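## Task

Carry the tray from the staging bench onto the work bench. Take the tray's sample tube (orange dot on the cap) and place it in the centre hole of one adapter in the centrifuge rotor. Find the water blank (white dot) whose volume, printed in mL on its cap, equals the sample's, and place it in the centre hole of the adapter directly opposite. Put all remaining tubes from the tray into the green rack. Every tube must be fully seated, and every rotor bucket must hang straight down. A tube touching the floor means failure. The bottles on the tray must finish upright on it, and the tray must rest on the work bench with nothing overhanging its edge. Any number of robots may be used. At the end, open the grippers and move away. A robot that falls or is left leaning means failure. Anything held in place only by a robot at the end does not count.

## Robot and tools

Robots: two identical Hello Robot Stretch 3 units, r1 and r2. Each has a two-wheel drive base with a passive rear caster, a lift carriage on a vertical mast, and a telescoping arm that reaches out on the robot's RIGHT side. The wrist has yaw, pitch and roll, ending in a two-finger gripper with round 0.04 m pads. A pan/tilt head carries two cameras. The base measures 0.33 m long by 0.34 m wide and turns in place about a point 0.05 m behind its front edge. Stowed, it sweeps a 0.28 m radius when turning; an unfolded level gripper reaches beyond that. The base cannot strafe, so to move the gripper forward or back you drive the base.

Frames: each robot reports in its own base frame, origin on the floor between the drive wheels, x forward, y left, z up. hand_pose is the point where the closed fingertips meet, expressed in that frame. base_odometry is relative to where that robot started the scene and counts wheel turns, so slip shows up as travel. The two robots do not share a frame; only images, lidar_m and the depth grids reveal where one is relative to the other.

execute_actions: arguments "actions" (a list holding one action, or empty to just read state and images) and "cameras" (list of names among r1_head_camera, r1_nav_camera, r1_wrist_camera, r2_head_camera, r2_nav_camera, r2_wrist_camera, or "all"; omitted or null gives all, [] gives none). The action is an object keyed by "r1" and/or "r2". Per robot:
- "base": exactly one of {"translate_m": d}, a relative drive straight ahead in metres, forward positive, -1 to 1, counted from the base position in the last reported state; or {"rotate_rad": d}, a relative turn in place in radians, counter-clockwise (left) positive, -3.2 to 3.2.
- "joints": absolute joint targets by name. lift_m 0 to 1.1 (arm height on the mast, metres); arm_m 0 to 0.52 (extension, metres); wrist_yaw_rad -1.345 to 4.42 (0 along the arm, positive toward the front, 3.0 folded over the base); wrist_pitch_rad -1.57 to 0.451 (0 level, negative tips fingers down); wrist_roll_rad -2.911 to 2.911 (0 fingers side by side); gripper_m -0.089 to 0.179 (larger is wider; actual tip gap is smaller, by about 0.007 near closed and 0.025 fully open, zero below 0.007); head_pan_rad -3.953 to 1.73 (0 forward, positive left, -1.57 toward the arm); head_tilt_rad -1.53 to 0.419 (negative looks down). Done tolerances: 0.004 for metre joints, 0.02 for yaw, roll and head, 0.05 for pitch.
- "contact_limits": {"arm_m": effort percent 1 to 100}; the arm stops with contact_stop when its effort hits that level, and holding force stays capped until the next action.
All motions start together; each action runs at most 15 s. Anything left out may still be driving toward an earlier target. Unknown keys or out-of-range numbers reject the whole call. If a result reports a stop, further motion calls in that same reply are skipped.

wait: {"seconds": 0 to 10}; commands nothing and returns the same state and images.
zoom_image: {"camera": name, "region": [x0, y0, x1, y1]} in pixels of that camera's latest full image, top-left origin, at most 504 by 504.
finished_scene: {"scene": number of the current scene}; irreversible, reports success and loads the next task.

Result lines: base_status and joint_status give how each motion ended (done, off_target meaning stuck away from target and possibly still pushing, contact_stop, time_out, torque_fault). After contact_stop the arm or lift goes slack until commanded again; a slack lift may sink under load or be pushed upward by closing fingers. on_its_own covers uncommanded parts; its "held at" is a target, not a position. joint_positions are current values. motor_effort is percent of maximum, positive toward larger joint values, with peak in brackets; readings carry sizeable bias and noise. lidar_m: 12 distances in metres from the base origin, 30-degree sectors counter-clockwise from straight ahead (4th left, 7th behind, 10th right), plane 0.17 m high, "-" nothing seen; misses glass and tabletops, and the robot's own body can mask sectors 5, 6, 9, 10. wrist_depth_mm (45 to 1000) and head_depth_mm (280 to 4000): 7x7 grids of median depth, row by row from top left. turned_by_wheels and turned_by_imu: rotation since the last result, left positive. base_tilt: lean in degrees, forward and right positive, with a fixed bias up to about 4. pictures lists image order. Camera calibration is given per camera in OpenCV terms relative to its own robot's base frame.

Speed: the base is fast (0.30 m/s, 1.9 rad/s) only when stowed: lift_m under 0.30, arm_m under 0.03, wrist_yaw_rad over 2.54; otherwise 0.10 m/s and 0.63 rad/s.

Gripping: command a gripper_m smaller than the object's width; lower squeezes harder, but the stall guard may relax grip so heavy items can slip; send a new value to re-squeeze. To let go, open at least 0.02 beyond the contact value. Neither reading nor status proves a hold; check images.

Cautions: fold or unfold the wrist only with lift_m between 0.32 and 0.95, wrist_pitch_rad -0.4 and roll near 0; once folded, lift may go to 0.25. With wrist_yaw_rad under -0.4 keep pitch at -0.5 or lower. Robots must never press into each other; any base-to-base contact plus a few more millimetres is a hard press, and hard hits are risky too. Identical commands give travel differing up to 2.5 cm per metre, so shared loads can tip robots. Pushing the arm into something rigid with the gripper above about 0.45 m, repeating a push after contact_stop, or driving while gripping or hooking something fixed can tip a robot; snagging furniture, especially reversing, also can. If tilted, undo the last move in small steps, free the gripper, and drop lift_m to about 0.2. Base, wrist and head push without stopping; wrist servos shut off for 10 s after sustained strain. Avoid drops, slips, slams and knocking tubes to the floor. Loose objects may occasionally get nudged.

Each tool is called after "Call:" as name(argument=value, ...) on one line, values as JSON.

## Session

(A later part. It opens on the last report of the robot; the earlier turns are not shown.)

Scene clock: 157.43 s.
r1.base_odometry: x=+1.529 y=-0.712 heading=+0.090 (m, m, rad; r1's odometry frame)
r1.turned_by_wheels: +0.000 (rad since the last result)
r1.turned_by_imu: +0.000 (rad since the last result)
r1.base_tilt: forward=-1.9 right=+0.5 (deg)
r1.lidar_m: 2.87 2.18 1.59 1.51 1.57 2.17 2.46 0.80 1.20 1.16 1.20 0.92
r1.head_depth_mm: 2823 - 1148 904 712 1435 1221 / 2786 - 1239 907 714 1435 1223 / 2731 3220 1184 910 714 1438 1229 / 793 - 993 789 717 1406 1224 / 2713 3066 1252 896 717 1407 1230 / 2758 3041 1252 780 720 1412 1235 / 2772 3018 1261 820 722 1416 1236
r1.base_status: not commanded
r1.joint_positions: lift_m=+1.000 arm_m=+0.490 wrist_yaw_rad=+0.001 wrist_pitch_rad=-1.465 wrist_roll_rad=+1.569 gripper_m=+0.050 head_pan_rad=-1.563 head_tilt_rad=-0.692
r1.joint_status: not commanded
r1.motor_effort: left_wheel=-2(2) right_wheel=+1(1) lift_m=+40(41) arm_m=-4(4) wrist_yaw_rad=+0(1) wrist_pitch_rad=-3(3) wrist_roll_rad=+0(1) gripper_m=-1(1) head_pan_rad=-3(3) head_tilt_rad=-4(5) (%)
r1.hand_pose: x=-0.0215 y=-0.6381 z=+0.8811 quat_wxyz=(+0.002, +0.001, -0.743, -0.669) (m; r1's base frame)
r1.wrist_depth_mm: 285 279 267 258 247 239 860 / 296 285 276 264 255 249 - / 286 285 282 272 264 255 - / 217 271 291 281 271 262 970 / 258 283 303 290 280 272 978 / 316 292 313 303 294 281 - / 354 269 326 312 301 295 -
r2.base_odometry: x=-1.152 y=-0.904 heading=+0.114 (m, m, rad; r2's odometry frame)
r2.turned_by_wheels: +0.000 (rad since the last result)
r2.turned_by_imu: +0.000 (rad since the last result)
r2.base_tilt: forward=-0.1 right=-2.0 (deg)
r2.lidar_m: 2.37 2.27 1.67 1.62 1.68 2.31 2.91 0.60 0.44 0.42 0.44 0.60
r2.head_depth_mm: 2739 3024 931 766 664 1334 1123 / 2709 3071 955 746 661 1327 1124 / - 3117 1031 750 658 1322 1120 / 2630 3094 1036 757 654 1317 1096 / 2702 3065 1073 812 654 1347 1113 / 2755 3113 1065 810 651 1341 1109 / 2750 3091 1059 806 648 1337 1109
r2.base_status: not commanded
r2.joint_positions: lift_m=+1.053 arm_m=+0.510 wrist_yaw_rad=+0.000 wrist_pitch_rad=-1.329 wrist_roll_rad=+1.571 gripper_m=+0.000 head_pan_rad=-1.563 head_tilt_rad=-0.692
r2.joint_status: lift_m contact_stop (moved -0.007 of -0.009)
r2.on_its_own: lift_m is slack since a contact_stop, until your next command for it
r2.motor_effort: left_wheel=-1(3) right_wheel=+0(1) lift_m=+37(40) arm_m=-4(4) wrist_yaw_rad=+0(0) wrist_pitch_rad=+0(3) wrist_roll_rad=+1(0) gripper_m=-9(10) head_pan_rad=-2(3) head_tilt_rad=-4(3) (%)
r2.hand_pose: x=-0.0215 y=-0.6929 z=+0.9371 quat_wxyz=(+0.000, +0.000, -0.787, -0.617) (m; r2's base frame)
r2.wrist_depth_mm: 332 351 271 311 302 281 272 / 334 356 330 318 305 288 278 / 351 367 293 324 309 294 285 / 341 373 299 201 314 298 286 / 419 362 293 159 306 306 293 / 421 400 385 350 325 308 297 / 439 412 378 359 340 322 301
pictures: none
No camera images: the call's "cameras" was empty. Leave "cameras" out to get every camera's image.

Call:
execute_actions(actions=[{"r2":{"joints":{"gripper_m":0.055}}}], cameras=[])

Call:
execute_actions(actions=[{"r2":{"joints":{"lift_m":1.09}}}], cameras=[])

Call:
execute_actions(actions=[{"r2":{"base":{"translate_m":-0.22},"joints":{"arm_m":0.47,"wrist_pitch_rad":-1.55}},"r1":{"joints":{"lift_m":0.915}}}], cameras=[])

Call:
execute_actions(actions=[{"r2":{"joints":{"lift_m":0.915}}}], cameras=["r1_wrist_camera","r2_wrist_camera","r2_head_camera"])

Scene clock: 163.57 s.
r1.base_odometry: x=+1.529 y=-0.712 heading=+0.090 (m, m, rad; r1's odometry frame)
r1.turned_by_wheels: +0.000 (rad since the last result)
r1.turned_by_imu: +0.000 (rad since the last result)
r1.base_tilt: forward=-1.8 right=+0.7 (deg)
r1.lidar_m: 2.87 2.19 1.60 1.51 1.57 2.17 2.46 0.80 1.20 1.16 1.20 0.92
r1.head_depth_mm: 2823 - 1147 899 712 1439 1228 / 2761 - 1240 904 716 1436 1226 / 2740 3204 1185 908 716 1435 1227 / 784 - 994 787 718 1402 1227 / 2725 3090 1254 896 718 1406 1225 / 2769 3063 1257 780 720 1408 1231 / 2743 3045 1262 821 721 1409 1231
r1.base_status: not commanded
r1.joint_positions: lift_m=+1.000 arm_m=+0.490 wrist_yaw_rad=+0.001 wrist_pitch_rad=-1.465 wrist_roll_rad=+1.569 gripper_m=+0.050 head_pan_rad=-1.563 head_tilt_rad=-0.692
r1.joint_status: not commanded
r1.motor_effort: left_wheel=-2(1) right_wheel=+1(1) lift_m=+41(41) arm_m=-4(4) wrist_yaw_rad=-1(1) wrist_pitch_rad=-3(3) wrist_roll_rad=+1(1) gripper_m=+1(1) head_pan_rad=-3(3) head_tilt_rad=-4(5) (%)
r1.hand_pose: x=-0.0215 y=-0.6381 z=+0.8811 quat_wxyz=(+0.002, +0.001, -0.743, -0.669) (m; r1's base frame)
r1.wrist_depth_mm: 286 276 266 256 248 240 863 / 297 284 275 265 254 246 - / 286 285 282 273 264 255 - / 218 270 290 282 271 263 962 / 258 285 305 289 278 273 967 / 317 295 314 300 294 283 - / 352 271 324 314 299 292 -
r2.base_odometry: x=-1.152 y=-0.904 heading=+0.114 (m, m, rad; r2's odometry frame)
r2.turned_by_wheels: +0.000 (rad since the last result)
r2.turned_by_imu: +0.000 (rad since the last result)
r2.base_tilt: forward=+0.0 right=-2.0 (deg)
r2.lidar_m: 2.37 2.28 1.67 1.61 1.68 2.32 2.91 0.59 0.44 0.42 0.44 0.60
r2.head_depth_mm: 2748 3009 935 767 665 1337 1123 / 2744 3096 955 745 660 1331 1122 / - 3111 1029 752 659 1324 1117 / 2631 3076 1034 757 656 1322 1096 / 2706 3043 1073 810 654 1343 1114 / 2731 3085 1066 808 650 1342 1106 / 2765 3129 1057 806 648 1340 1107
r2.base_status: not commanded
r2.joint_positions: lift_m=+1.053 arm_m=+0.510 wrist_yaw_rad=+0.000 wrist_pitch_rad=-1.327 wrist_roll_rad=+1.571 gripper_m=+0.055 head_pan_rad=-1.563 head_tilt_rad=-0.692
r2.joint_status: all done
r2.on_its_own: lift_m is slack since a contact_stop, until your next command for it
r2.motor_effort: left_wheel=-2(2) right_wheel=+0(0) lift_m=+38(38) arm_m=-4(4) wrist_yaw_rad=+0(0) wrist_pitch_rad=-1(1) wrist_roll_rad=+0(0) gripper_m=+1(80) head_pan_rad=-2(2) head_tilt_rad=-3(3) (%)
r2.hand_pose: x=-0.0215 y=-0.6934 z=+0.9373 quat_wxyz=(+0.000, +0.000, -0.787, -0.616) (m; r2's base frame)
r2.wrist_depth_mm: 334 353 271 310 299 284 275 / 336 361 318 318 302 291 277 / 341 363 308 323 308 290 281 / 340 372 296 201 312 296 288 / 425 360 288 169 314 303 292 / 428 399 - 351 - 309 297 / 440 410 385 358 338 315 302
pictures: none
No camera images: the call's "cameras" was empty. Leave "cameras" out to get every camera's image.

Scene clock: 164.70 s.
r1.base_odometry: x=+1.529 y=-0.712 heading=+0.090 (m, m, rad; r1's odometry frame)
r1.turned_by_wheels: +0.000 (rad since the last result)
r1.turned_by_imu: +0.000 (rad since the last result)
r1.base_tilt: forward=-1.8 right=+0.6 (deg)
r1.lidar_m: 2.87 2.18 1.59 1.51 1.56 2.17 2.45 0.80 1.20 1.16 1.20 0.92
r1.head_depth_mm: 2812 - 1151 904 712 1436 1213 / 2753 - 1239 909 714 1441 1220 / 2761 3217 1183 909 714 1431 1224 / 803 - 995 790 716 1404 1224 / 2710 3051 1253 894 718 1408 1225 / 2745 3056 1257 779 718 1411 1227 / 2750 3057 1264 822 722 1413 1229
r1.base_status: not commanded
r1.joint_positions: lift_m=+1.000 arm_m=+0.490 wrist_yaw_rad=+0.001 wrist_pitch_rad=-1.465 wrist_roll_rad=+1.569 gripper_m=+0.050 head_pan_rad=-1.563 head_tilt_rad=-0.692
r1.joint_status: not commanded
r1.motor_effort: left_wheel=-2(2) right_wheel=+1(1) lift_m=+41(41) arm_m=-4(4) wrist_yaw_rad=-1(1) wrist_pitch_rad=-3(3) wrist_roll_rad=+1(1) gripper_m=+0(0) head_pan_rad=-2(2) head_tilt_rad=-5(5) (%)
r1.hand_pose: x=-0.0215 y=-0.6381 z=+0.8811 quat_wxyz=(+0.002, +0.001, -0.743, -0.669) (m; r1's base frame)
r1.wrist_depth_mm: 286 277 266 256 248 240 866 / 297 288 275 263 255 247 - / 286 286 281 272 262 254 - / 218 269 290 280 272 261 961 / 257 284 303 290 279 273 985 / 315 292 313 299 296 283 - / 354 272 327 312 302 293 -
r2.base_odometry: x=-1.152 y=-0.904 heading=+0.114 (m, m, rad; r2's odometry frame)
r2.turned_by_wheels: +0.000 (rad since the last result)
r2.turned_by_imu: +0.000 (rad since the last result)
r2.base_tilt: forward=+0.0 right=-2.1 (deg)
r2.lidar_m: 2.38 2.27 1.67 1.61 1.68 2.32 2.90 0.60 0.44 0.42 0.44 0.60
r2.head_depth_mm: 2680 3035 931 765 665 1327 1125 / 2736 3060 958 746 660 1325 1124 / - 3053 1035 751 659 1324 1117 / 1689 3037 1032 757 657 1320 1092 / 2727 3042 1074 812 653 1343 1111 / 2740 3095 1065 807 651 1340 1109 / 2762 3116 1058 803 647 1336 1111
r2.base_status: not commanded
r2.joint_positions: lift_m=+1.090 arm_m=+0.510 wrist_yaw_rad=+0.000 wrist_pitch_rad=-1.327 wrist_roll_rad=+1.571 gripper_m=+0.055 head_pan_rad=-1.563 head_tilt_rad=-0.692
r2.joint_status: all done
r2.motor_effort: left_wheel=-2(2) right_wheel=+1(1) lift_m=+45(45) arm_m=-4(4) wrist_yaw_rad=+0(0) wrist_pitch_rad=-1(1) wrist_roll_rad=+0(1) gripper_m=+1(1) head_pan_rad=-2(2) head_tilt_rad=-4(3) (%)
r2.hand_pose: x=-0.0215 y=-0.6934 z=+0.9739 quat_wxyz=(+0.000, +0.000, -0.787, -0.616) (m; r2's base frame)
r2.wrist_depth_mm: 417 379 291 344 338 316 303 / 431 387 373 352 342 321 309 / 446 402 380 364 346 325 315 / 306 405 327 237 344 331 317 / 464 426 327 223 337 337 325 / 477 447 - 381 - 353 325 / - 458 423 395 372 349 335
pictures: none
No camera images: the call's "cameras" was empty. Leave "cameras" out to get every camera's image.

Scene clock: 168.20 s.
r1.base_odometry: x=+1.529 y=-0.712 heading=+0.090 (m, m, rad; r1's odometry frame)
r1.turned_by_wheels: +0.000 (rad since the last result)
r1.turned_by_imu: +0.000 (rad since the last result)
r1.base_tilt: forward=-1.7 right=+0.6 (deg)
r1.lidar_m: 2.86 2.18 1.59 1.51 1.57 2.17 2.46 0.80 1.20 1.16 1.20 0.93
r1.head_depth_mm: 2809 3115 3180 - 673 1420 1216 / 2827 3065 - 876 714 1439 1225 / 2804 3003 1184 875 715 1434 1219 / 2775 3013 - 788 717 1402 1225 / 2766 3057 1256 894 717 1412 1222 / 1303 1645 1257 779 721 1406 1227 / 854 3016 1257 821 723 1409 1231
r1.base_status: not commanded
r1.joint_positions: lift_m=+0.915 arm_m=+0.490 wrist_yaw_rad=+0.001 wrist_pitch_rad=-1.465 wrist_roll_rad=+1.569 gripper_m=+0.050 head_pan_rad=-1.563 head_tilt_rad=-0.692
r1.joint_status: all done
r1.motor_effort: left_wheel=-2(2) right_wheel=+1(1) lift_m=+29(35) arm_m=-4(4) wrist_yaw_rad=-1(1) wrist_pitch_rad=-3(2) wrist_roll_rad=+1(1) gripper_m=+1(1) head_pan_rad=-3(3) head_tilt_rad=-6(4) (%)
r1.hand_pose: x=-0.0215 y=-0.6380 z=+0.7966 quat_wxyz=(+0.002, +0.001, -0.743, -0.669) (m; r1's base frame)
r1.wrist_depth_mm: 197 191 184 177 171 166 160 / 205 198 190 183 177 170 164 / 201 199 193 187 182 176 170 / 189 209 201 192 187 180 175 / 214 215 208 197 192 187 181 / 202 224 217 204 203 193 188 / 208 232 224 213 208 199 197
r2.base_odometry: x=-1.370 y=-0.929 heading=+0.114 (m, m, rad; r2's odometry frame)
r2.turned_by_wheels: +0.000 (rad since the last result)
r2.turned_by_imu: +0.001 (rad since the last result)
r2.base_tilt: forward=-0.1 right=-2.0 (deg)
r2.lidar_m: 2.59 2.27 1.67 1.62 1.68 2.32 2.68 0.59 0.44 0.42 0.44 0.60
r2.head_depth_mm: 2699 3032 1099 827 664 1327 1105 / 2751 3080 1095 823 661 1324 1127 / - 3082 1039 792 659 1323 1122 / 2655 3126 986 755 657 1318 1116 / 1532 1697 1021 759 653 1348 1096 / 861 2999 933 755 650 1339 1115 / 2751 3083 1057 803 649 1339 1113
r2.base_status: done
r2.joint_positions: lift_m=+1.090 arm_m=+0.470 wrist_yaw_rad=+0.000 wrist_pitch_rad=-1.540 wrist_roll_rad=+1.571 gripper_m=+0.055 head_pan_rad=-1.563 head_tilt_rad=-0.692
r2.joint_status: all done
r2.motor_effort: left_wheel=-2(8) right_wheel=+1(4) lift_m=+45(45) arm_m=-4(5) wrist_yaw_rad=+0(0) wrist_pitch_rad=-5(5) wrist_roll_rad=+0(0) gripper_m=+1(1) head_pan_rad=-2(2) head_tilt_rad=-4(4) (%)
r2.hand_pose: x=-0.0215 y=-0.5989 z=+0.9716 quat_wxyz=(+0.000, +0.000, -0.718, -0.696) (m; r2's base frame)
r2.wrist_depth_mm: 348 348 352 351 345 347 - / 355 360 349 355 353 357 - / 359 361 358 358 357 360 - / 253 304 360 368 368 373 - / 371 316 377 377 378 - - / 326 335 - 383 - - - / 385 324 381 387 390 - -
pictures: none
No camera images: the call's "cameras" was empty. Leave "cameras" out to get every camera's image.

Scene clock: 170.63 s.
r1.base_odometry: x=+1.529 y=-0.712 heading=+0.090 (m, m, rad; r1's odometry frame)
r1.turned_by_wheels: +0.000 (rad since the last result)
r1.turned_by_imu: +0.000 (rad since the last result)
r1.base_tilt: forward=-1.7 right=+0.7 (deg)
r1.lidar_m: 2.87 2.19 1.59 1.51 1.57 2.16 2.45 0.80 1.20 1.16 1.20 0.92
r1.head_depth_mm: 2820 3147 3192 - 673 1437 1224 / 2812 3083 - 874 713 1438 1226 / 2798 3022 1183 876 713 1434 1225 / 2786 3009 - 790 716 1411 1223 / 2778 3047 1260 895 718 1405 1231 / 1451 960 1074 778 720 1413 1230 / 2630 2995 1259 824 720 1416 1238
r1.base_status: not commanded
r1.joint_positions: lift_m=+0.915 arm_m=+0.490 wrist_yaw_rad=+0.001 wrist_pitch_rad=-1.465 wrist_roll_rad=+1.569 gripper_m=+0.050 head_pan_rad=-1.563 head_tilt_rad=-0.692
r1.joint_status: not commanded
r1.motor_effort: left_wheel=-2(2) right_wheel=+1(1) lift_m=+29(29) arm_m=-4(4) wrist_yaw_rad=-1(1) wrist_pitch_rad=-3(2) wrist_roll_rad=+1(1) gripper_m=-1(0) head_pan_rad=-3(2) head_tilt_rad=-5(5) (%)
r1.hand_pose: x=-0.0215 y=-0.6380 z=+0.7966 quat_wxyz=(+0.002, +0.001, -0.743, -0.669) (m; r1's base frame)
r1.wrist_depth_mm: 197 191 184 177 172 165 161 / 204 197 190 183 177 170 166 / 200 200 192 187 183 175 170 / 189 209 201 191 188 181 175 / 215 216 210 197 192 187 181 / 201 224 217 203 204 193 188 / 208 234 225 212 208 198 196
r2.base_odometry: x=-1.370 y=-0.929 heading=+0.114 (m, m, rad; r2's odometry frame)
r2.turned_by_wheels: +0.000 (rad since the last result)
r2.turned_by_imu: +0.000 (rad since the last result)
r2.base_tilt: forward=-0.1 right=-1.9 (deg)
r2.lidar_m: 2.60 2.27 1.67 1.62 1.68 2.32 2.69 0.59 0.43 0.42 0.44 0.60
r2.head_depth_mm: 2696 2986 - - 646 1338 1109 / 2685 2886 1044 824 661 1327 1124 / 2681 - 975 792 658 1327 1119 / 2687 3046 1017 755 656 1314 1115 / 1521 1690 1020 759 654 1345 1089 / 861 3019 934 755 650 1339 1113 / 2722 3107 1057 804 648 1336 1110
r2.base_status: not commanded
r2.joint_positions: lift_m=+0.915 arm_m=+0.470 wrist_yaw_rad=+0.000 wrist_pitch_rad=-1.540 wrist_roll_rad=+1.571 gripper_m=+0.055 head_pan_rad=-1.563 head_tilt_rad=-0.692
r2.joint_status: all done
r2.motor_effort: left_wheel=-2(2) right_wheel=+1(1) lift_m=+30(37) arm_m=-4(4) wrist_yaw_rad=+0(0) wrist_pitch_rad=-5(5) wrist_roll_rad=+0(0) gripper_m=+1(1) head_pan_rad=-2(2) head_tilt_rad=-4(4) (%)
r2.hand_pose: x=-0.0215 y=-0.5988 z=+0.7971 quat_wxyz=(+0.000, +0.000, -0.718, -0.697) (m; r2's base frame)
r2.wrist_depth_mm: 182 182 184 182 183 184 184 / 186 186 186 186 185 187 188 / 189 189 190 191 190 190 192 / 185 190 191 193 196 195 196 / 189 195 195 196 197 198 198 / 194 199 - 200 - 202 201 / 197 205 204 206 208 206 208
pictures: r1_wrist_camera, r2_head_camera (sideways: a quarter turn clockwise sets it upright), r2_wrist_camera
camera_calibration (this result's frames):
r1_wrist_camera: T_world_to_cam=[[-0.0459645, 0.991738, -0.119765, 0.723631], [0.978872, 0.0686285, 0.192611, -0.0633469], [0.199239, -0.108382, -0.973939, 0.874795], [0, 0, 0, 1]] pos_world=[-0.0790234, -0.618493, 0.950864]
r2_head_camera: T_world_to_cam=[[-0.0470641, 0.63304, -0.772687, 1.02309], [0.998626, 0.0476641, -0.0217761, 0.0287957], [0.0230443, -0.77265, -0.634414, 0.781029], [0, 0, 0, 1]] pos_world=[0.00139654, -0.0455688, 1.28665]
r2_wrist_camera: T_world_to_cam=[[0.0086601, 0.999947, -0.00562226, 0.604218], [0.991665, -0.00786528, 0.128606, -0.0458656], [0.128555, -0.00668914, -0.99168, 0.948241], [0, 0, 0, 1]] pos_world=[-0.0816501, -0.598203, 0.949648]
Images, in order (width x height): r1_wrist_camera 644x364, r2_head_camera 896x504, r2_wrist_camera 644x364.

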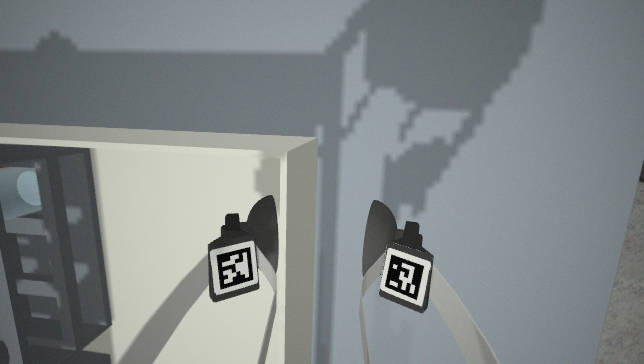

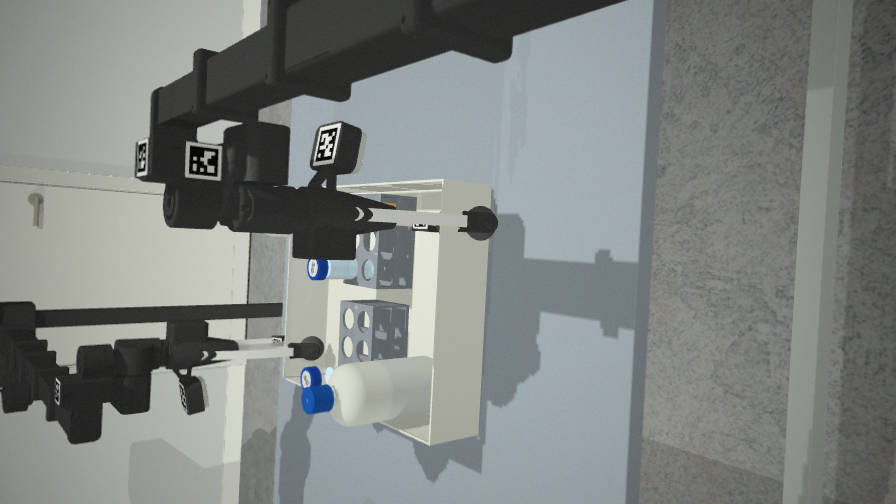

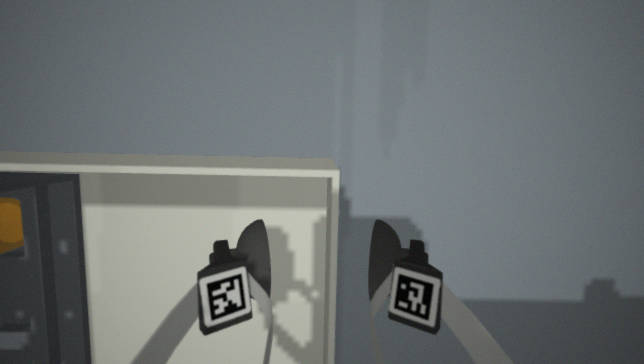

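Call:
execute_actions(actions=[{"r1":{"joints":{"gripper_m":-0.05,"arm_m":0.497}},"r2":{"joints":{"gripper_m":-0.05,"arm_m":0.465}}}], cameras=[])

Call:
execute_actions(actions=[{"r1":{"joints":{"lift_m":0.935}},"r2":{"joints":{"lift_m":0.935}}}], cameras=["r1_wrist_camera","r2_wrist_camera","r1_head_camera","r2_head_camera"])

Scene clock: 174.90 s.
r1.base_odometry: x=+1.529 y=-0.712 heading=+0.090 (m, m, rad; r1's odometry frame)
r1.turned_by_wheels: +0.000 (rad since the last result)
r1.turned_by_imu: +0.000 (rad since the last result)
r1.base_tilt: forward=-1.7 right=+0.7 (deg)
r1.lidar_m: 2.87 2.18 1.59 1.51 1.57 2.17 2.46 0.80 1.20 1.16 1.20 0.93
r1.head_depth_mm: 2808 3117 3144 - 673 1432 1219 / 2807 3081 - 873 714 1426 1222 / 2793 3014 1185 874 715 1435 1226 / 2786 3017 - 897 716 1414 1226 / 2749 3089 1255 882 717 1403 1227 / 1451 968 1085 778 722 1409 1232 / 2625 2966 1259 823 722 1411 1232
r1.base_status: not commanded
r1.joint_positions: lift_m=+0.915 arm_m=+0.497 wrist_yaw_rad=+0.001 wrist_pitch_rad=-1.449 wrist_roll_rad=+1.569 gripper_m=-0.049 head_pan_rad=-1.563 head_tilt_rad=-0.692
r1.joint_status: all done
r1.motor_effort: left_wheel=-1(2) right_wheel=+0(1) lift_m=+29(29) arm_m=+2(4) wrist_yaw_rad=-1(1) wrist_pitch_rad=-11(13) wrist_roll_rad=+1(1) gripper_m=-22(98) head_pan_rad=-2(3) head_tilt_rad=-7(6) (%)
r1.hand_pose: x=-0.0215 y=-0.6487 z=+0.7966 quat_wxyz=(+0.002, +0.001, -0.748, -0.663) (m; r1's base frame)
r1.wrist_depth_mm: 200 194 185 178 171 165 159 / 207 199 192 184 176 169 163 / 191 201 194 186 181 174 168 / 184 209 202 192 187 180 173 / 193 217 210 - 193 185 178 / 204 224 217 209 197 191 183 / 203 232 223 215 209 198 190
r2.base_odometry: x=-1.370 y=-0.929 heading=+0.114 (m, m, rad; r2's odometry frame)
r2.turned_by_wheels: +0.000 (rad since the last result)
r2.turned_by_imu: +0.000 (rad since the last result)
r2.base_tilt: forward=+0.0 right=-1.8 (deg)
r2.lidar_m: 2.59 2.27 1.68 1.62 1.68 2.32 2.69 0.59 0.44 0.42 0.44 0.60
r2.head_depth_mm: 2663 2957 - - 646 1333 1106 / 2659 2873 1018 821 663 1332 1127 / 2674 - 955 793 659 1323 1121 / 2700 3047 1023 757 655 1316 1115 / 1528 1696 1017 757 653 1337 1094 / 861 3026 852 750 650 1344 1111 / 2756 3120 1059 802 647 1336 1103
r2.base_status: not commanded
r2.joint_positions: lift_m=+0.915 arm_m=+0.465 wrist_yaw_rad=+0.000 wrist_pitch_rad=-1.533 wrist_roll_rad=+1.571 gripper_m=-0.049 head_pan_rad=-1.563 head_tilt_rad=-0.692
r2.joint_status: all done
r2.motor_effort: left_wheel=-2(2) right_wheel=+0(1) lift_m=+37(37) arm_m=-4(4) wrist_yaw_rad=+0(1) wrist_pitch_rad=-9(9) wrist_roll_rad=+1(0) gripper_m=-17(95) head_pan_rad=-2(3) head_tilt_rad=-3(4) (%)
r2.hand_pose: x=-0.0215 y=-0.5958 z=+0.7968 quat_wxyz=(+0.000, +0.000, -0.720, -0.694) (m; r2's base frame)
r2.wrist_depth_mm: 182 182 182 184 182 182 181 / 186 186 185 187 185 185 185 / 188 188 188 189 189 189 190 / 186 190 190 191 194 193 193 / 191 194 193 194 197 197 195 / 194 198 199 - 201 201 202 / 197 202 202 203 206 205 205
pictures: none
No camera images: the call's "cameras" was empty. Leave "cameras" out to get every camera's image.

Scene clock: 175.83 s.
r1.base_odometry: x=+1.529 y=-0.712 heading=+0.090 (m, m, rad; r1's odometry frame)
r1.turned_by_wheels: +0.000 (rad since the last result)
r1.turned_by_imu: +0.000 (rad since the last result)
r1.base_tilt: forward=-1.8 right=+0.7 (deg)
r1.lidar_m: 2.87 2.19 1.59 1.51 1.57 2.17 2.45 0.80 1.20 1.16 1.20 0.92
r1.head_depth_mm: 2803 3082 3345 - 692 1431 1221 / 2809 3069 - 905 711 1434 1220 / 2813 2986 1241 908 714 1431 1225 / 2772 2986 - 863 718 1407 1227 / 2753 3053 1071 877 718 1410 1232 / 1439 959 1046 774 719 1405 1230 / 1392 2996 1265 775 720 1413 1230
r1.base_status: not commanded
r1.joint_positions: lift_m=+0.934 arm_m=+0.497 wrist_yaw_rad=+0.001 wrist_pitch_rad=-1.455 wrist_roll_rad=+1.569 gripper_m=-0.049 head_pan_rad=-1.563 head_tilt_rad=-0.692
r1.joint_status: all done
r1.motor_effort: left_wheel=+0(1) right_wheel=-2(2) lift_m=+49(54) arm_m=+2(2) wrist_yaw_rad=-1(1) wrist_pitch_rad=-8(11) wrist_roll_rad=+1(1) gripper_m=-19(21) head_pan_rad=-3(2) head_tilt_rad=-5(5) (%)
r1.hand_pose: x=-0.0215 y=-0.6471 z=+0.8158 quat_wxyz=(+0.002, +0.001, -0.746, -0.665) (m; r1's base frame)
r1.wrist_depth_mm: 218 212 203 194 187 181 175 / 227 218 209 201 193 186 180 / 169 175 188 205 199 193 185 / 182 203 198 194 206 198 191 / 188 212 207 - 212 204 198 / 196 223 219 215 218 211 207 / 204 233 228 228 229 218 958
r2.base_odometry: x=-1.370 y=-0.929 heading=+0.114 (m, m, rad; r2's odometry frame)
r2.turned_by_wheels: +0.000 (rad since the last result)
r2.turned_by_imu: +0.000 (rad since the last result)
r2.base_tilt: forward=+0.0 right=-1.9 (deg)
r2.lidar_m: 2.58 2.28 1.67 1.62 1.69 2.32 2.69 0.59 0.43 0.42 0.44 0.60
r2.head_depth_mm: 2682 2918 - 813 661 1333 1107 / 2679 - 1046 823 660 1324 1123 / 2686 - 997 766 659 1323 1119 / 2699 3052 906 738 656 1314 1115 / 1548 1692 991 740 652 1345 1094 / 840 2971 748 731 650 1338 1112 / 2750 3073 1058 777 648 1339 1105
r2.base_status: not commanded
r2.joint_positions: lift_m=+0.935 arm_m=+0.465 wrist_yaw_rad=-0.001 wrist_pitch_rad=-1.527 wrist_roll_rad=+1.571 gripper_m=-0.049 head_pan_rad=-1.563 head_tilt_rad=-0.692
r2.joint_status: all done
r2.motor_effort: left_wheel=+0(1) right_wheel=-1(1) lift_m=+53(55) arm_m=-4(4) wrist_yaw_rad=+1(1) wrist_pitch_rad=-12(13) wrist_roll_rad=+0(0) gripper_m=-17(17) head_pan_rad=-2(2) head_tilt_rad=-3(4) (%)
r2.hand_pose: x=-0.0215 y=-0.5972 z=+0.8162 quat_wxyz=(+0.000, +0.000, -0.722, -0.692) (m; r2's base frame)
r2.wrist_depth_mm: 202 201 200 200 201 199 201 / 205 203 204 204 204 203 203 / 211 211 209 208 207 208 207 / 194 196 194 211 213 211 212 / 195 199 197 195 216 216 214 / 198 202 199 - 222 221 221 / 201 204 202 201 226 227 224
pictures: r1_head_camera (sideways: a quarter turn clockwise sets it upright), r1_wrist_camera, r2_head_camera (sideways: a quarter turn clockwise sets it upright), r2_wrist_camera
camera_calibration (this result's frames):
r1_head_camera: T_world_to_cam=[[0.0396807, 0.595944, -0.802045, 1.06493], [0.998719, -0.0488709, 0.0130985, -0.0244387], [-0.0313907, -0.801537, -0.59712, 0.736749], [0, 0, 0, 1]] pos_world=[0.00527738, -0.0453005, 1.29437]
r1_wrist_camera: T_world_to_cam=[[-0.0459688, 0.99048, -0.129751, 0.742264], [0.978869, 0.0705715, 0.191923, -0.0646154], [0.199253, -0.118187, -0.972795, 0.885273], [0, 0, 0, 1]] pos_world=[-0.079022, -0.626011, 0.9699]
r2_head_camera: T_world_to_cam=[[-0.0470639, 0.633041, -0.772687, 1.02309], [0.998626, 0.0476638, -0.0217761, 0.0287957], [0.023044, -0.77265, -0.634414, 0.781029], [0, 0, 0, 1]] pos_world=[0.00139652, -0.0455688, 1.28665]
r2_wrist_camera: T_world_to_cam=[[0.00929839, 0.999784, -0.0185766, 0.613146], [0.99166, -0.00683156, 0.128698, -0.0477743], [0.128543, -0.0196183, -0.99151, 0.959341], [0, 0, 0, 1]] pos_world=[-0.0816422, -0.594519, 0.968735]
Images, in order (width x height): r1_head_camera 896x504, r1_wrist_camera 644x364, r2_head_camera 896x504, r2_wrist_camera 644x364.

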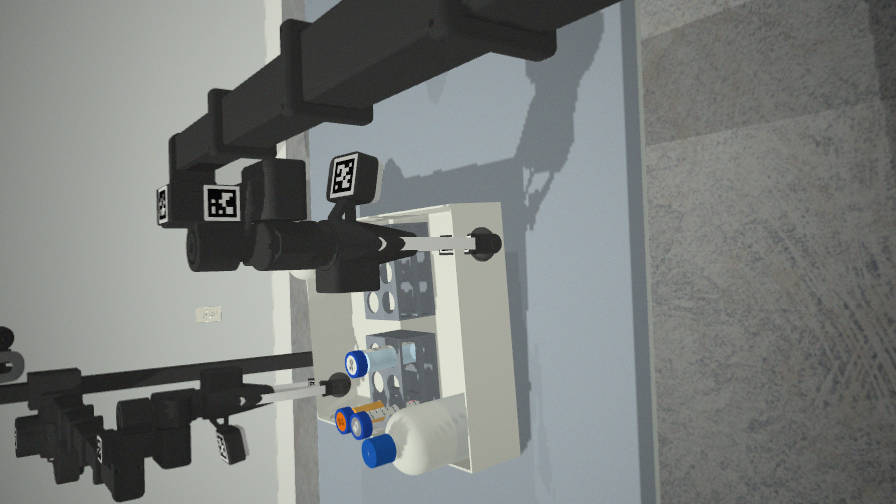

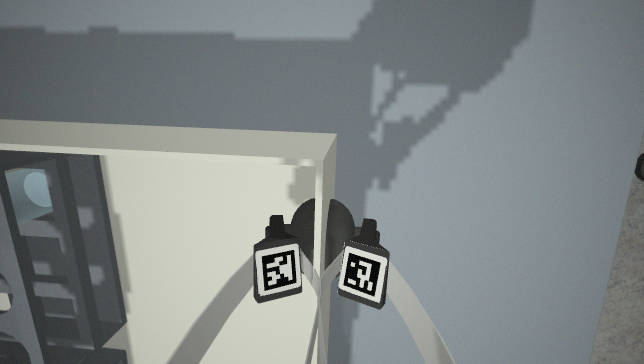

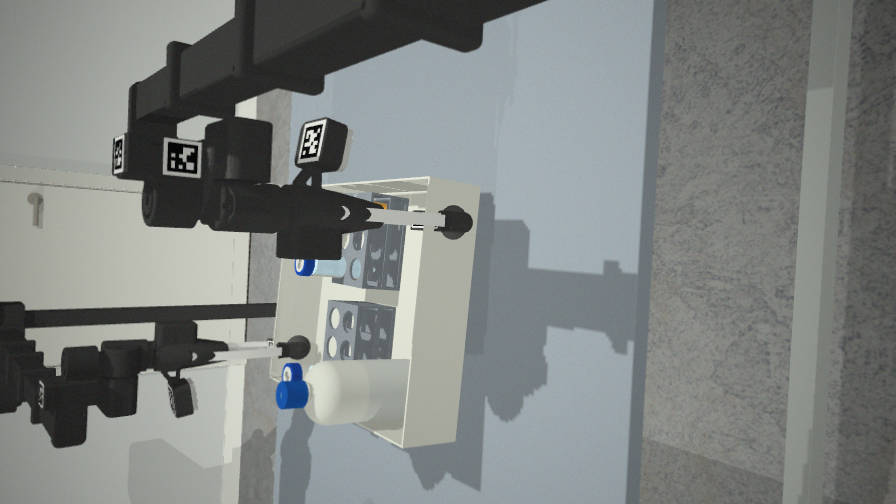

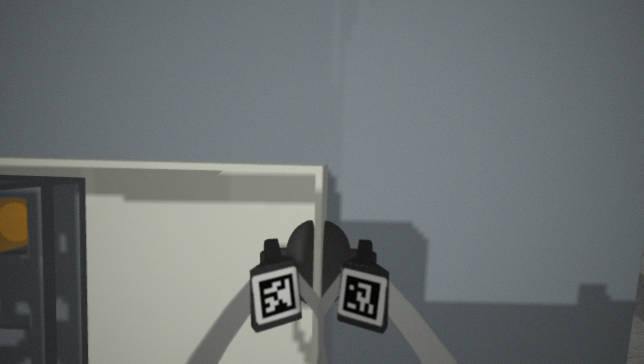

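Call:
execute_actions(actions=[{"r1":{"joints":{"lift_m":0.919}},"r2":{"joints":{"lift_m":0.918}}}], cameras=[])

Call:
execute_actions(actions=[{"r1":{"joints":{"gripper_m":0.055}},"r2":{"joints":{"gripper_m":0.055}}}], cameras=[])

Call:
execute_actions(actions=[{"r1":{"joints":{"lift_m":1.09}},"r2":{"joints":{"lift_m":1.09}}}], cameras=[])

Call:
execute_actions(actions=[{"r1":{"base":{"translate_m":0.23},"joints":{"arm_m":0.52,"wrist_pitch_rad":-1.38}},"r2":{"base":{"translate_m":0.22},"joints":{"arm_m":0.51,"wrist_pitch_rad":-1.33}}}], cameras=["r1_wrist_camera","r2_wrist_camera"])

Scene clock: 192.87 s.
r1.base_odometry: x=+1.529 y=-0.712 heading=+0.090 (m, m, rad; r1's odometry frame)
r1.turned_by_wheels: +0.000 (rad since the last result)
r1.turned_by_imu: +0.000 (rad since the last result)
r1.base_tilt: forward=-1.5 right=+0.6 (deg)
r1.lidar_m: 2.86 2.19 1.59 1.51 1.57 2.17 2.46 0.80 1.20 1.16 1.20 0.92
r1.head_depth_mm: 2814 3111 3304 - 674 1437 1225 / 2810 3077 - 870 713 1429 1221 / 2810 3005 1187 874 715 1439 1225 / 2774 3027 - 899 717 1403 1224 / 2757 3071 1248 894 718 1406 1229 / 1454 959 1082 774 719 1408 1225 / 2651 2981 1260 771 722 1418 1229
r1.base_status: not commanded
r1.joint_positions: lift_m=+0.919 arm_m=+0.497 wrist_yaw_rad=+0.001 wrist_pitch_rad=-1.456 wrist_roll_rad=+1.569 gripper_m=-0.049 head_pan_rad=-1.563 head_tilt_rad=-0.692
r1.joint_status: all done
r1.motor_effort: left_wheel=-1(0) right_wheel=-1(1) lift_m=+36(43) arm_m=+2(2) wrist_yaw_rad=-1(1) wrist_pitch_rad=-8(8) wrist_roll_rad=+0(1) gripper_m=-21(19) head_pan_rad=-3(2) head_tilt_rad=-6(6) (%)
r1.hand_pose: x=-0.0215 y=-0.6469 z=+0.8003 quat_wxyz=(+0.001, +0.001, -0.746, -0.666) (m; r1's base frame)
r1.wrist_depth_mm: 202 195 187 180 174 167 163 / 210 202 194 186 178 173 167 / 189 200 196 190 185 177 172 / 183 209 201 194 190 184 177 / 193 217 208 - 196 189 182 / 201 225 218 212 201 195 188 / 205 234 224 218 211 202 196
r2.base_odometry: x=-1.370 y=-0.929 heading=+0.114 (m, m, rad; r2's odometry frame)
r2.turned_by_wheels: +0.000 (rad since the last result)
r2.turned_by_imu: +0.000 (rad since the last result)
r2.base_tilt: forward=-0.1 right=-1.9 (deg)
r2.lidar_m: 2.59 2.27 1.68 1.62 1.68 2.32 2.69 0.60 0.44 0.42 0.44 0.60
r2.head_depth_mm: 2676 2965 - - 654 1331 1103 / 2658 2858 1067 824 660 1329 1123 / 2690 - 974 793 659 1321 1116 / 2680 3039 1021 761 656 1318 1115 / 1528 1726 1004 746 653 1342 1095 / 903 3053 842 751 651 1338 1111 / 2779 3109 1059 776 648 1331 1108
r2.base_status: not commanded
r2.joint_positions: lift_m=+0.918 arm_m=+0.465 wrist_yaw_rad=-0.001 wrist_pitch_rad=-1.527 wrist_roll_rad=+1.571 gripper_m=-0.049 head_pan_rad=-1.563 head_tilt_rad=-0.692
r2.joint_status: all done
r2.motor_effort: left_wheel=+0(0) right_wheel=-1(1) lift_m=+38(46) arm_m=-4(4) wrist_yaw_rad=+0(1) wrist_pitch_rad=-12(12) wrist_roll_rad=+0(0) gripper_m=-17(17) head_pan_rad=-2(2) head_tilt_rad=-4(3) (%)
r2.hand_pose: x=-0.0215 y=-0.5972 z=+0.7996 quat_wxyz=(+0.000, +0.000, -0.722, -0.692) (m; r2's base frame)
r2.wrist_depth_mm: 187 185 185 185 184 184 183 / 190 190 188 189 188 188 187 / 194 192 192 191 192 191 191 / 188 191 191 191 196 195 195 / 190 195 195 193 200 200 200 / 196 199 198 - 203 203 202 / 198 203 203 202 207 207 208
pictures: none
No camera images: the call's "cameras" was empty. Leave "cameras" out to get every camera's image.

Scene clock: 194.40 s.
r1.base_odometry: x=+1.529 y=-0.712 heading=+0.090 (m, m, rad; r1's odometry frame)
r1.turned_by_wheels: +0.000 (rad since the last result)
r1.turned_by_imu: +0.000 (rad since the last result)
r1.base_tilt: forward=-1.7 right=+0.7 (deg)
r1.lidar_m: 2.86 2.18 1.59 1.51 1.56 2.17 2.45 0.80 1.20 1.16 1.20 0.92
r1.head_depth_mm: 2792 3114 3312 - 674 1431 1222 / 2791 3078 - 873 714 1440 1224 / 2774 3003 1185 875 716 1440 1226 / 2783 3019 - 888 717 1402 1228 / 2758 3069 1257 877 720 1405 1228 / 1459 964 1080 775 722 1407 1227 / 2644 3014 1261 819 719 1406 1235
r1.base_status: not commanded
r1.joint_positions: lift_m=+0.919 arm_m=+0.497 wrist_yaw_rad=+0.001 wrist_pitch_rad=-1.465 wrist_roll_rad=+1.569 gripper_m=+0.055 head_pan_rad=-1.563 head_tilt_rad=-0.692
r1.joint_status: all done
r1.motor_effort: left_wheel=-1(1) right_wheel=+0(1) lift_m=+37(37) arm_m=+2(2) wrist_yaw_rad=-1(1) wrist_pitch_rad=-3(8) wrist_roll_rad=+1(1) gripper_m=-1(80) head_pan_rad=-3(2) head_tilt_rad=-4(6) (%)
r1.hand_pose: x=-0.0215 y=-0.6447 z=+0.8003 quat_wxyz=(+0.001, +0.001, -0.743, -0.669) (m; r1's base frame)
r1.wrist_depth_mm: 201 195 187 182 175 169 163 / 209 202 194 187 180 173 168 / 190 203 197 191 185 179 173 / 186 212 205 198 192 185 178 / 196 220 212 204 195 189 184 / 204 228 221 210 - 197 191 / 206 234 228 218 212 203 198
r2.base_odometry: x=-1.370 y=-0.929 heading=+0.114 (m, m, rad; r2's odometry frame)
r2.turned_by_wheels: +0.000 (rad since the last result)
r2.turned_by_imu: +0.000 (rad since the last result)
r2.base_tilt: forward=-0.2 right=-1.8 (deg)
r2.lidar_m: 2.59 2.28 1.68 1.62 1.68 2.32 2.68 0.59 0.44 0.42 0.44 0.60
r2.head_depth_mm: 2686 2957 - - 654 1337 1106 / 2677 2864 1068 823 661 1331 1121 / 2696 - 972 791 657 1326 1120 / 2692 3007 1017 760 655 1319 1117 / 1527 1735 1021 758 654 1339 1096 / 907 3057 853 754 650 1336 1111 / 2728 3089 1057 801 648 1335 1108
r2.base_status: not commanded
r2.joint_positions: lift_m=+0.918 arm_m=+0.465 wrist_yaw_rad=-0.001 wrist_pitch_rad=-1.540 wrist_roll_rad=+1.571 gripper_m=+0.055 head_pan_rad=-1.563 head_tilt_rad=-0.692
r2.joint_status: all done
r2.motor_effort: left_wheel=-1(1) right_wheel=+0(1) lift_m=+38(38) arm_m=-4(4) wrist_yaw_rad=+0(1) wrist_pitch_rad=-5(12) wrist_roll_rad=+0(1) gripper_m=+1(82) head_pan_rad=-2(2) head_tilt_rad=-3(2) (%)
r2.hand_pose: x=-0.0215 y=-0.5940 z=+0.7998 quat_wxyz=(+0.000, +0.000, -0.718, -0.696) (m; r2's base frame)
r2.wrist_depth_mm: 184 184 186 186 185 186 187 / 188 188 189 189 189 188 190 / 192 193 193 193 193 194 194 / 189 195 194 195 196 197 197 / 195 198 197 199 201 201 203 / 199 202 - 204 - 205 207 / 200 206 207 208 211 210 211
pictures: none
No camera images: the call's "cameras" was empty. Leave "cameras" out to get every camera's image.

Scene clock: 196.80 s.
r1.base_odometry: x=+1.529 y=-0.712 heading=+0.090 (m, m, rad; r1's odometry frame)
r1.turned_by_wheels: +0.000 (rad since the last result)
r1.turned_by_imu: +0.000 (rad since the last result)
r1.base_tilt: forward=-1.6 right=+0.7 (deg)
r1.lidar_m: 2.86 2.18 1.59 1.52 1.57 2.16 2.46 0.80 1.20 1.16 1.20 0.92
r1.head_depth_mm: 2879 3111 1237 903 714 1430 1223 / 2831 3111 1242 906 714 1441 1219 / 2837 3111 1245 909 715 1438 1227 / - - 1252 893 717 1409 1227 / 2765 3054 1253 880 721 1403 1231 / 886 1637 1258 776 719 1407 1233 / 875 3031 1268 821 723 1411 1227
r1.base_status: not commanded
r1.joint_positions: lift_m=+1.090 arm_m=+0.497 wrist_yaw_rad=+0.001 wrist_pitch_rad=-1.465 wrist_roll_rad=+1.569 gripper_m=+0.055 head_pan_rad=-1.563 head_tilt_rad=-0.692
r1.joint_status: all done
r1.motor_effort: left_wheel=-1(1) right_wheel=+0(0) lift_m=+41(44) arm_m=+2(2) wrist_yaw_rad=-1(1) wrist_pitch_rad=-3(3) wrist_roll_rad=+0(1) gripper_m=-1(0) head_pan_rad=-3(2) head_tilt_rad=-6(5) (%)
r1.hand_pose: x=-0.0215 y=-0.6446 z=+0.9711 quat_wxyz=(+0.001, +0.001, -0.743, -0.669) (m; r1's base frame)
r1.wrist_depth_mm: 382 366 353 340 329 322 973 / 395 379 364 354 341 329 - / 315 345 373 360 349 342 - / 289 335 384 376 363 358 - / 423 413 374 389 368 - - / 428 434 416 399 - - - / 425 432 414 376 399 - -
r2.base_odometry: x=-1.370 y=-0.929 heading=+0.114 (m, m, rad; r2's odometry frame)
r2.turned_by_wheels: +0.000 (rad since the last result)
r2.turned_by_imu: +0.000 (rad since the last result)
r2.base_tilt: forward=-0.2 right=-2.0 (deg)
r2.lidar_m: 2.60 2.26 1.68 1.62 1.68 2.32 2.69 0.59 0.43 0.42 0.44 0.60
r2.head_depth_mm: 2656 3016 1098 829 663 1334 1104 / 2737 3122 1092 824 661 1329 1123 / - 3108 1038 793 659 1324 1117 / 2651 3099 995 758 655 1319 1117 / 1522 2967 1025 761 655 1345 1097 / 2596 3083 854 753 651 1344 1109 / 2748 3111 1056 803 649 1341 1103
r2.base_status: not commanded
r2.joint_positions: lift_m=+1.090 arm_m=+0.465 wrist_yaw_rad=-0.001 wrist_pitch_rad=-1.540 wrist_roll_rad=+1.571 gripper_m=+0.055 head_pan_rad=-1.563 head_tilt_rad=-0.692
r2.joint_status: all done
r2.motor_effort: left_wheel=-1(1) right_wheel=+0(1) lift_m=+45(48) arm_m=-4(4) wrist_yaw_rad=+1(1) wrist_pitch_rad=-5(5) wrist_roll_rad=+0(0) gripper_m=+1(1) head_pan_rad=-3(3) head_tilt_rad=-2(4) (%)
r2.hand_pose: x=-0.0215 y=-0.5939 z=+0.9716 quat_wxyz=(+0.000, +0.000, -0.718, -0.697) (m; r2's base frame)
r2.wrist_depth_mm: 345 347 349 345 347 346 - / 352 355 351 354 354 355 - / 360 359 359 360 364 360 - / 248 307 369 368 367 375 - / 376 317 370 378 375 - - / 272 338 - 389 - - - / 387 328 386 390 389 - -
pictures: none
No camera images: the call's "cameras" was empty. Leave "cameras" out to get every camera's image.

Scene clock: 200.57 s.
r1.base_odometry: x=+1.758 y=-0.692 heading=+0.090 (m, m, rad; r1's odometry frame)
r1.turned_by_wheels: +0.000 (rad since the last result)
r1.turned_by_imu: -0.001 (rad since the last result)
r1.base_tilt: forward=-1.6 right=+0.5 (deg)
r1.lidar_m: 2.63 2.18 1.60 1.51 1.57 2.17 2.68 0.99 1.20 1.16 0.77 0.74
r1.head_depth_mm: 828 3081 1233 854 712 1433 1224 / 1785 3034 949 899 715 1437 1223 / 2721 3116 1247 790 716 1437 1225 / - - 1253 766 716 1403 1221 / 2761 3106 1253 912 720 1403 1231 / 2746 3036 1252 915 721 1413 1227 / 2743 3059 1265 917 721 1409 1232
r1.base_status: done
r1.joint_positions: lift_m=+1.090 arm_m=+0.520 wrist_yaw_rad=+0.001 wrist_pitch_rad=-1.381 wrist_roll_rad=+1.569 gripper_m=+0.055 head_pan_rad=-1.563 head_tilt_rad=-0.692
r1.joint_status: all done
r1.motor_effort: left_wheel=-2(3) right_wheel=+1(6) lift_m=+42(41) arm_m=+5(5) wrist_yaw_rad=-1(1) wrist_pitch_rad=+0(1) wrist_roll_rad=+0(1) gripper_m=+0(0) head_pan_rad=-2(3) head_tilt_rad=-5(5) (%)
r1.hand_pose: x=-0.0215 y=-0.6889 z=+0.9722 quat_wxyz=(+0.001, +0.001, -0.771, -0.637) (m; r1's base frame)
r1.wrist_depth_mm: 376 391 340 344 326 310 299 / 388 403 310 354 334 320 307 / 420 414 355 359 342 329 315 / 467 417 348 221 349 335 940 / 486 451 428 392 360 348 - / 507 476 445 410 - 358 - / 535 497 453 418 393 364 -
r2.base_odometry: x=-1.152 y=-0.904 heading=+0.114 (m, m, rad; r2's odometry frame)
r2.turned_by_wheels: +0.000 (rad since the last result)
r2.turned_by_imu: -0.001 (rad since the last result)
r2.base_tilt: forward=+0.1 right=-2.1 (deg)
r2.lidar_m: 2.37 2.27 1.67 1.61 1.68 2.31 2.91 0.60 0.44 0.42 0.44 0.60
r2.head_depth_mm: 786 2875 935 747 663 1325 1124 / 2660 3046 957 751 662 1332 1124 / - 3002 1015 755 657 1326 1120 / 2649 3106 1030 762 656 1323 1094 / 2686 3050 1073 811 652 1346 1114 / 2719 3126 1062 808 651 1343 1111 / 2742 3095 1056 803 648 1342 1107
r2.base_status: done
r2.joint_positions: lift_m=+1.090 arm_m=+0.510 wrist_yaw_rad=-0.001 wrist_pitch_rad=-1.334 wrist_roll_rad=+1.571 gripper_m=+0.055 head_pan_rad=-1.563 head_tilt_rad=-0.692
r2.joint_status: all done
r2.motor_effort: left_wheel=-2(4) right_wheel=+1(5) lift_m=+45(46) arm_m=+4(4) wrist_yaw_rad=+0(1) wrist_pitch_rad=+3(3) wrist_roll_rad=+0(0) gripper_m=+1(1) head_pan_rad=-2(2) head_tilt_rad=-2(2) (%)
r2.hand_pose: x=-0.0216 y=-0.6908 z=+0.9737 quat_wxyz=(+0.000, +0.000, -0.785, -0.619) (m; r2's base frame)
r2.wrist_depth_mm: 427 382 301 348 330 315 306 / 431 390 372 352 344 320 310 / 442 397 355 359 347 330 316 / 448 409 323 233 347 335 315 / 464 425 329 222 344 341 323 / 472 441 - 387 - 349 333 / 476 455 418 391 373 353 334
pictures: r1_wrist_camera, r2_wrist_camera
camera_calibration (this result's frames):
r1_wrist_camera: T_world_to_cam=[[-0.0459031, 0.978194, -0.202555, 0.866285], [0.97885, 0.0845121, 0.186305, -0.0766462], [0.199361, -0.189719, -0.961385, 0.972118], [0, 0, 0, 1]] pos_world=[-0.0790119, -0.656488, 1.12433]
r2_wrist_camera: T_world_to_cam=[[0.00909152, 0.977674, -0.209929, 0.88072], [0.991679, 0.0181454, 0.127453, -0.0501772], [0.128417, -0.209341, -0.969374, 0.961023], [0, 0, 0, 1]] pos_world=[-0.0816588, -0.658965, 1.12287]
Images, in order (width x height): r1_wrist_camera 644x364, r2_wrist_camera 644x364.

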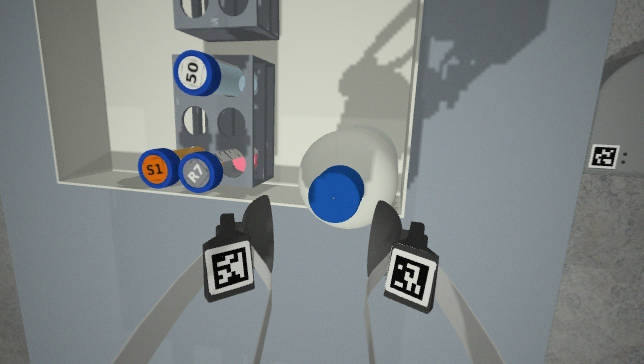

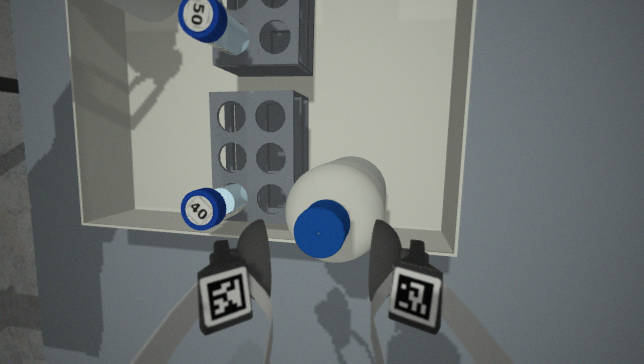

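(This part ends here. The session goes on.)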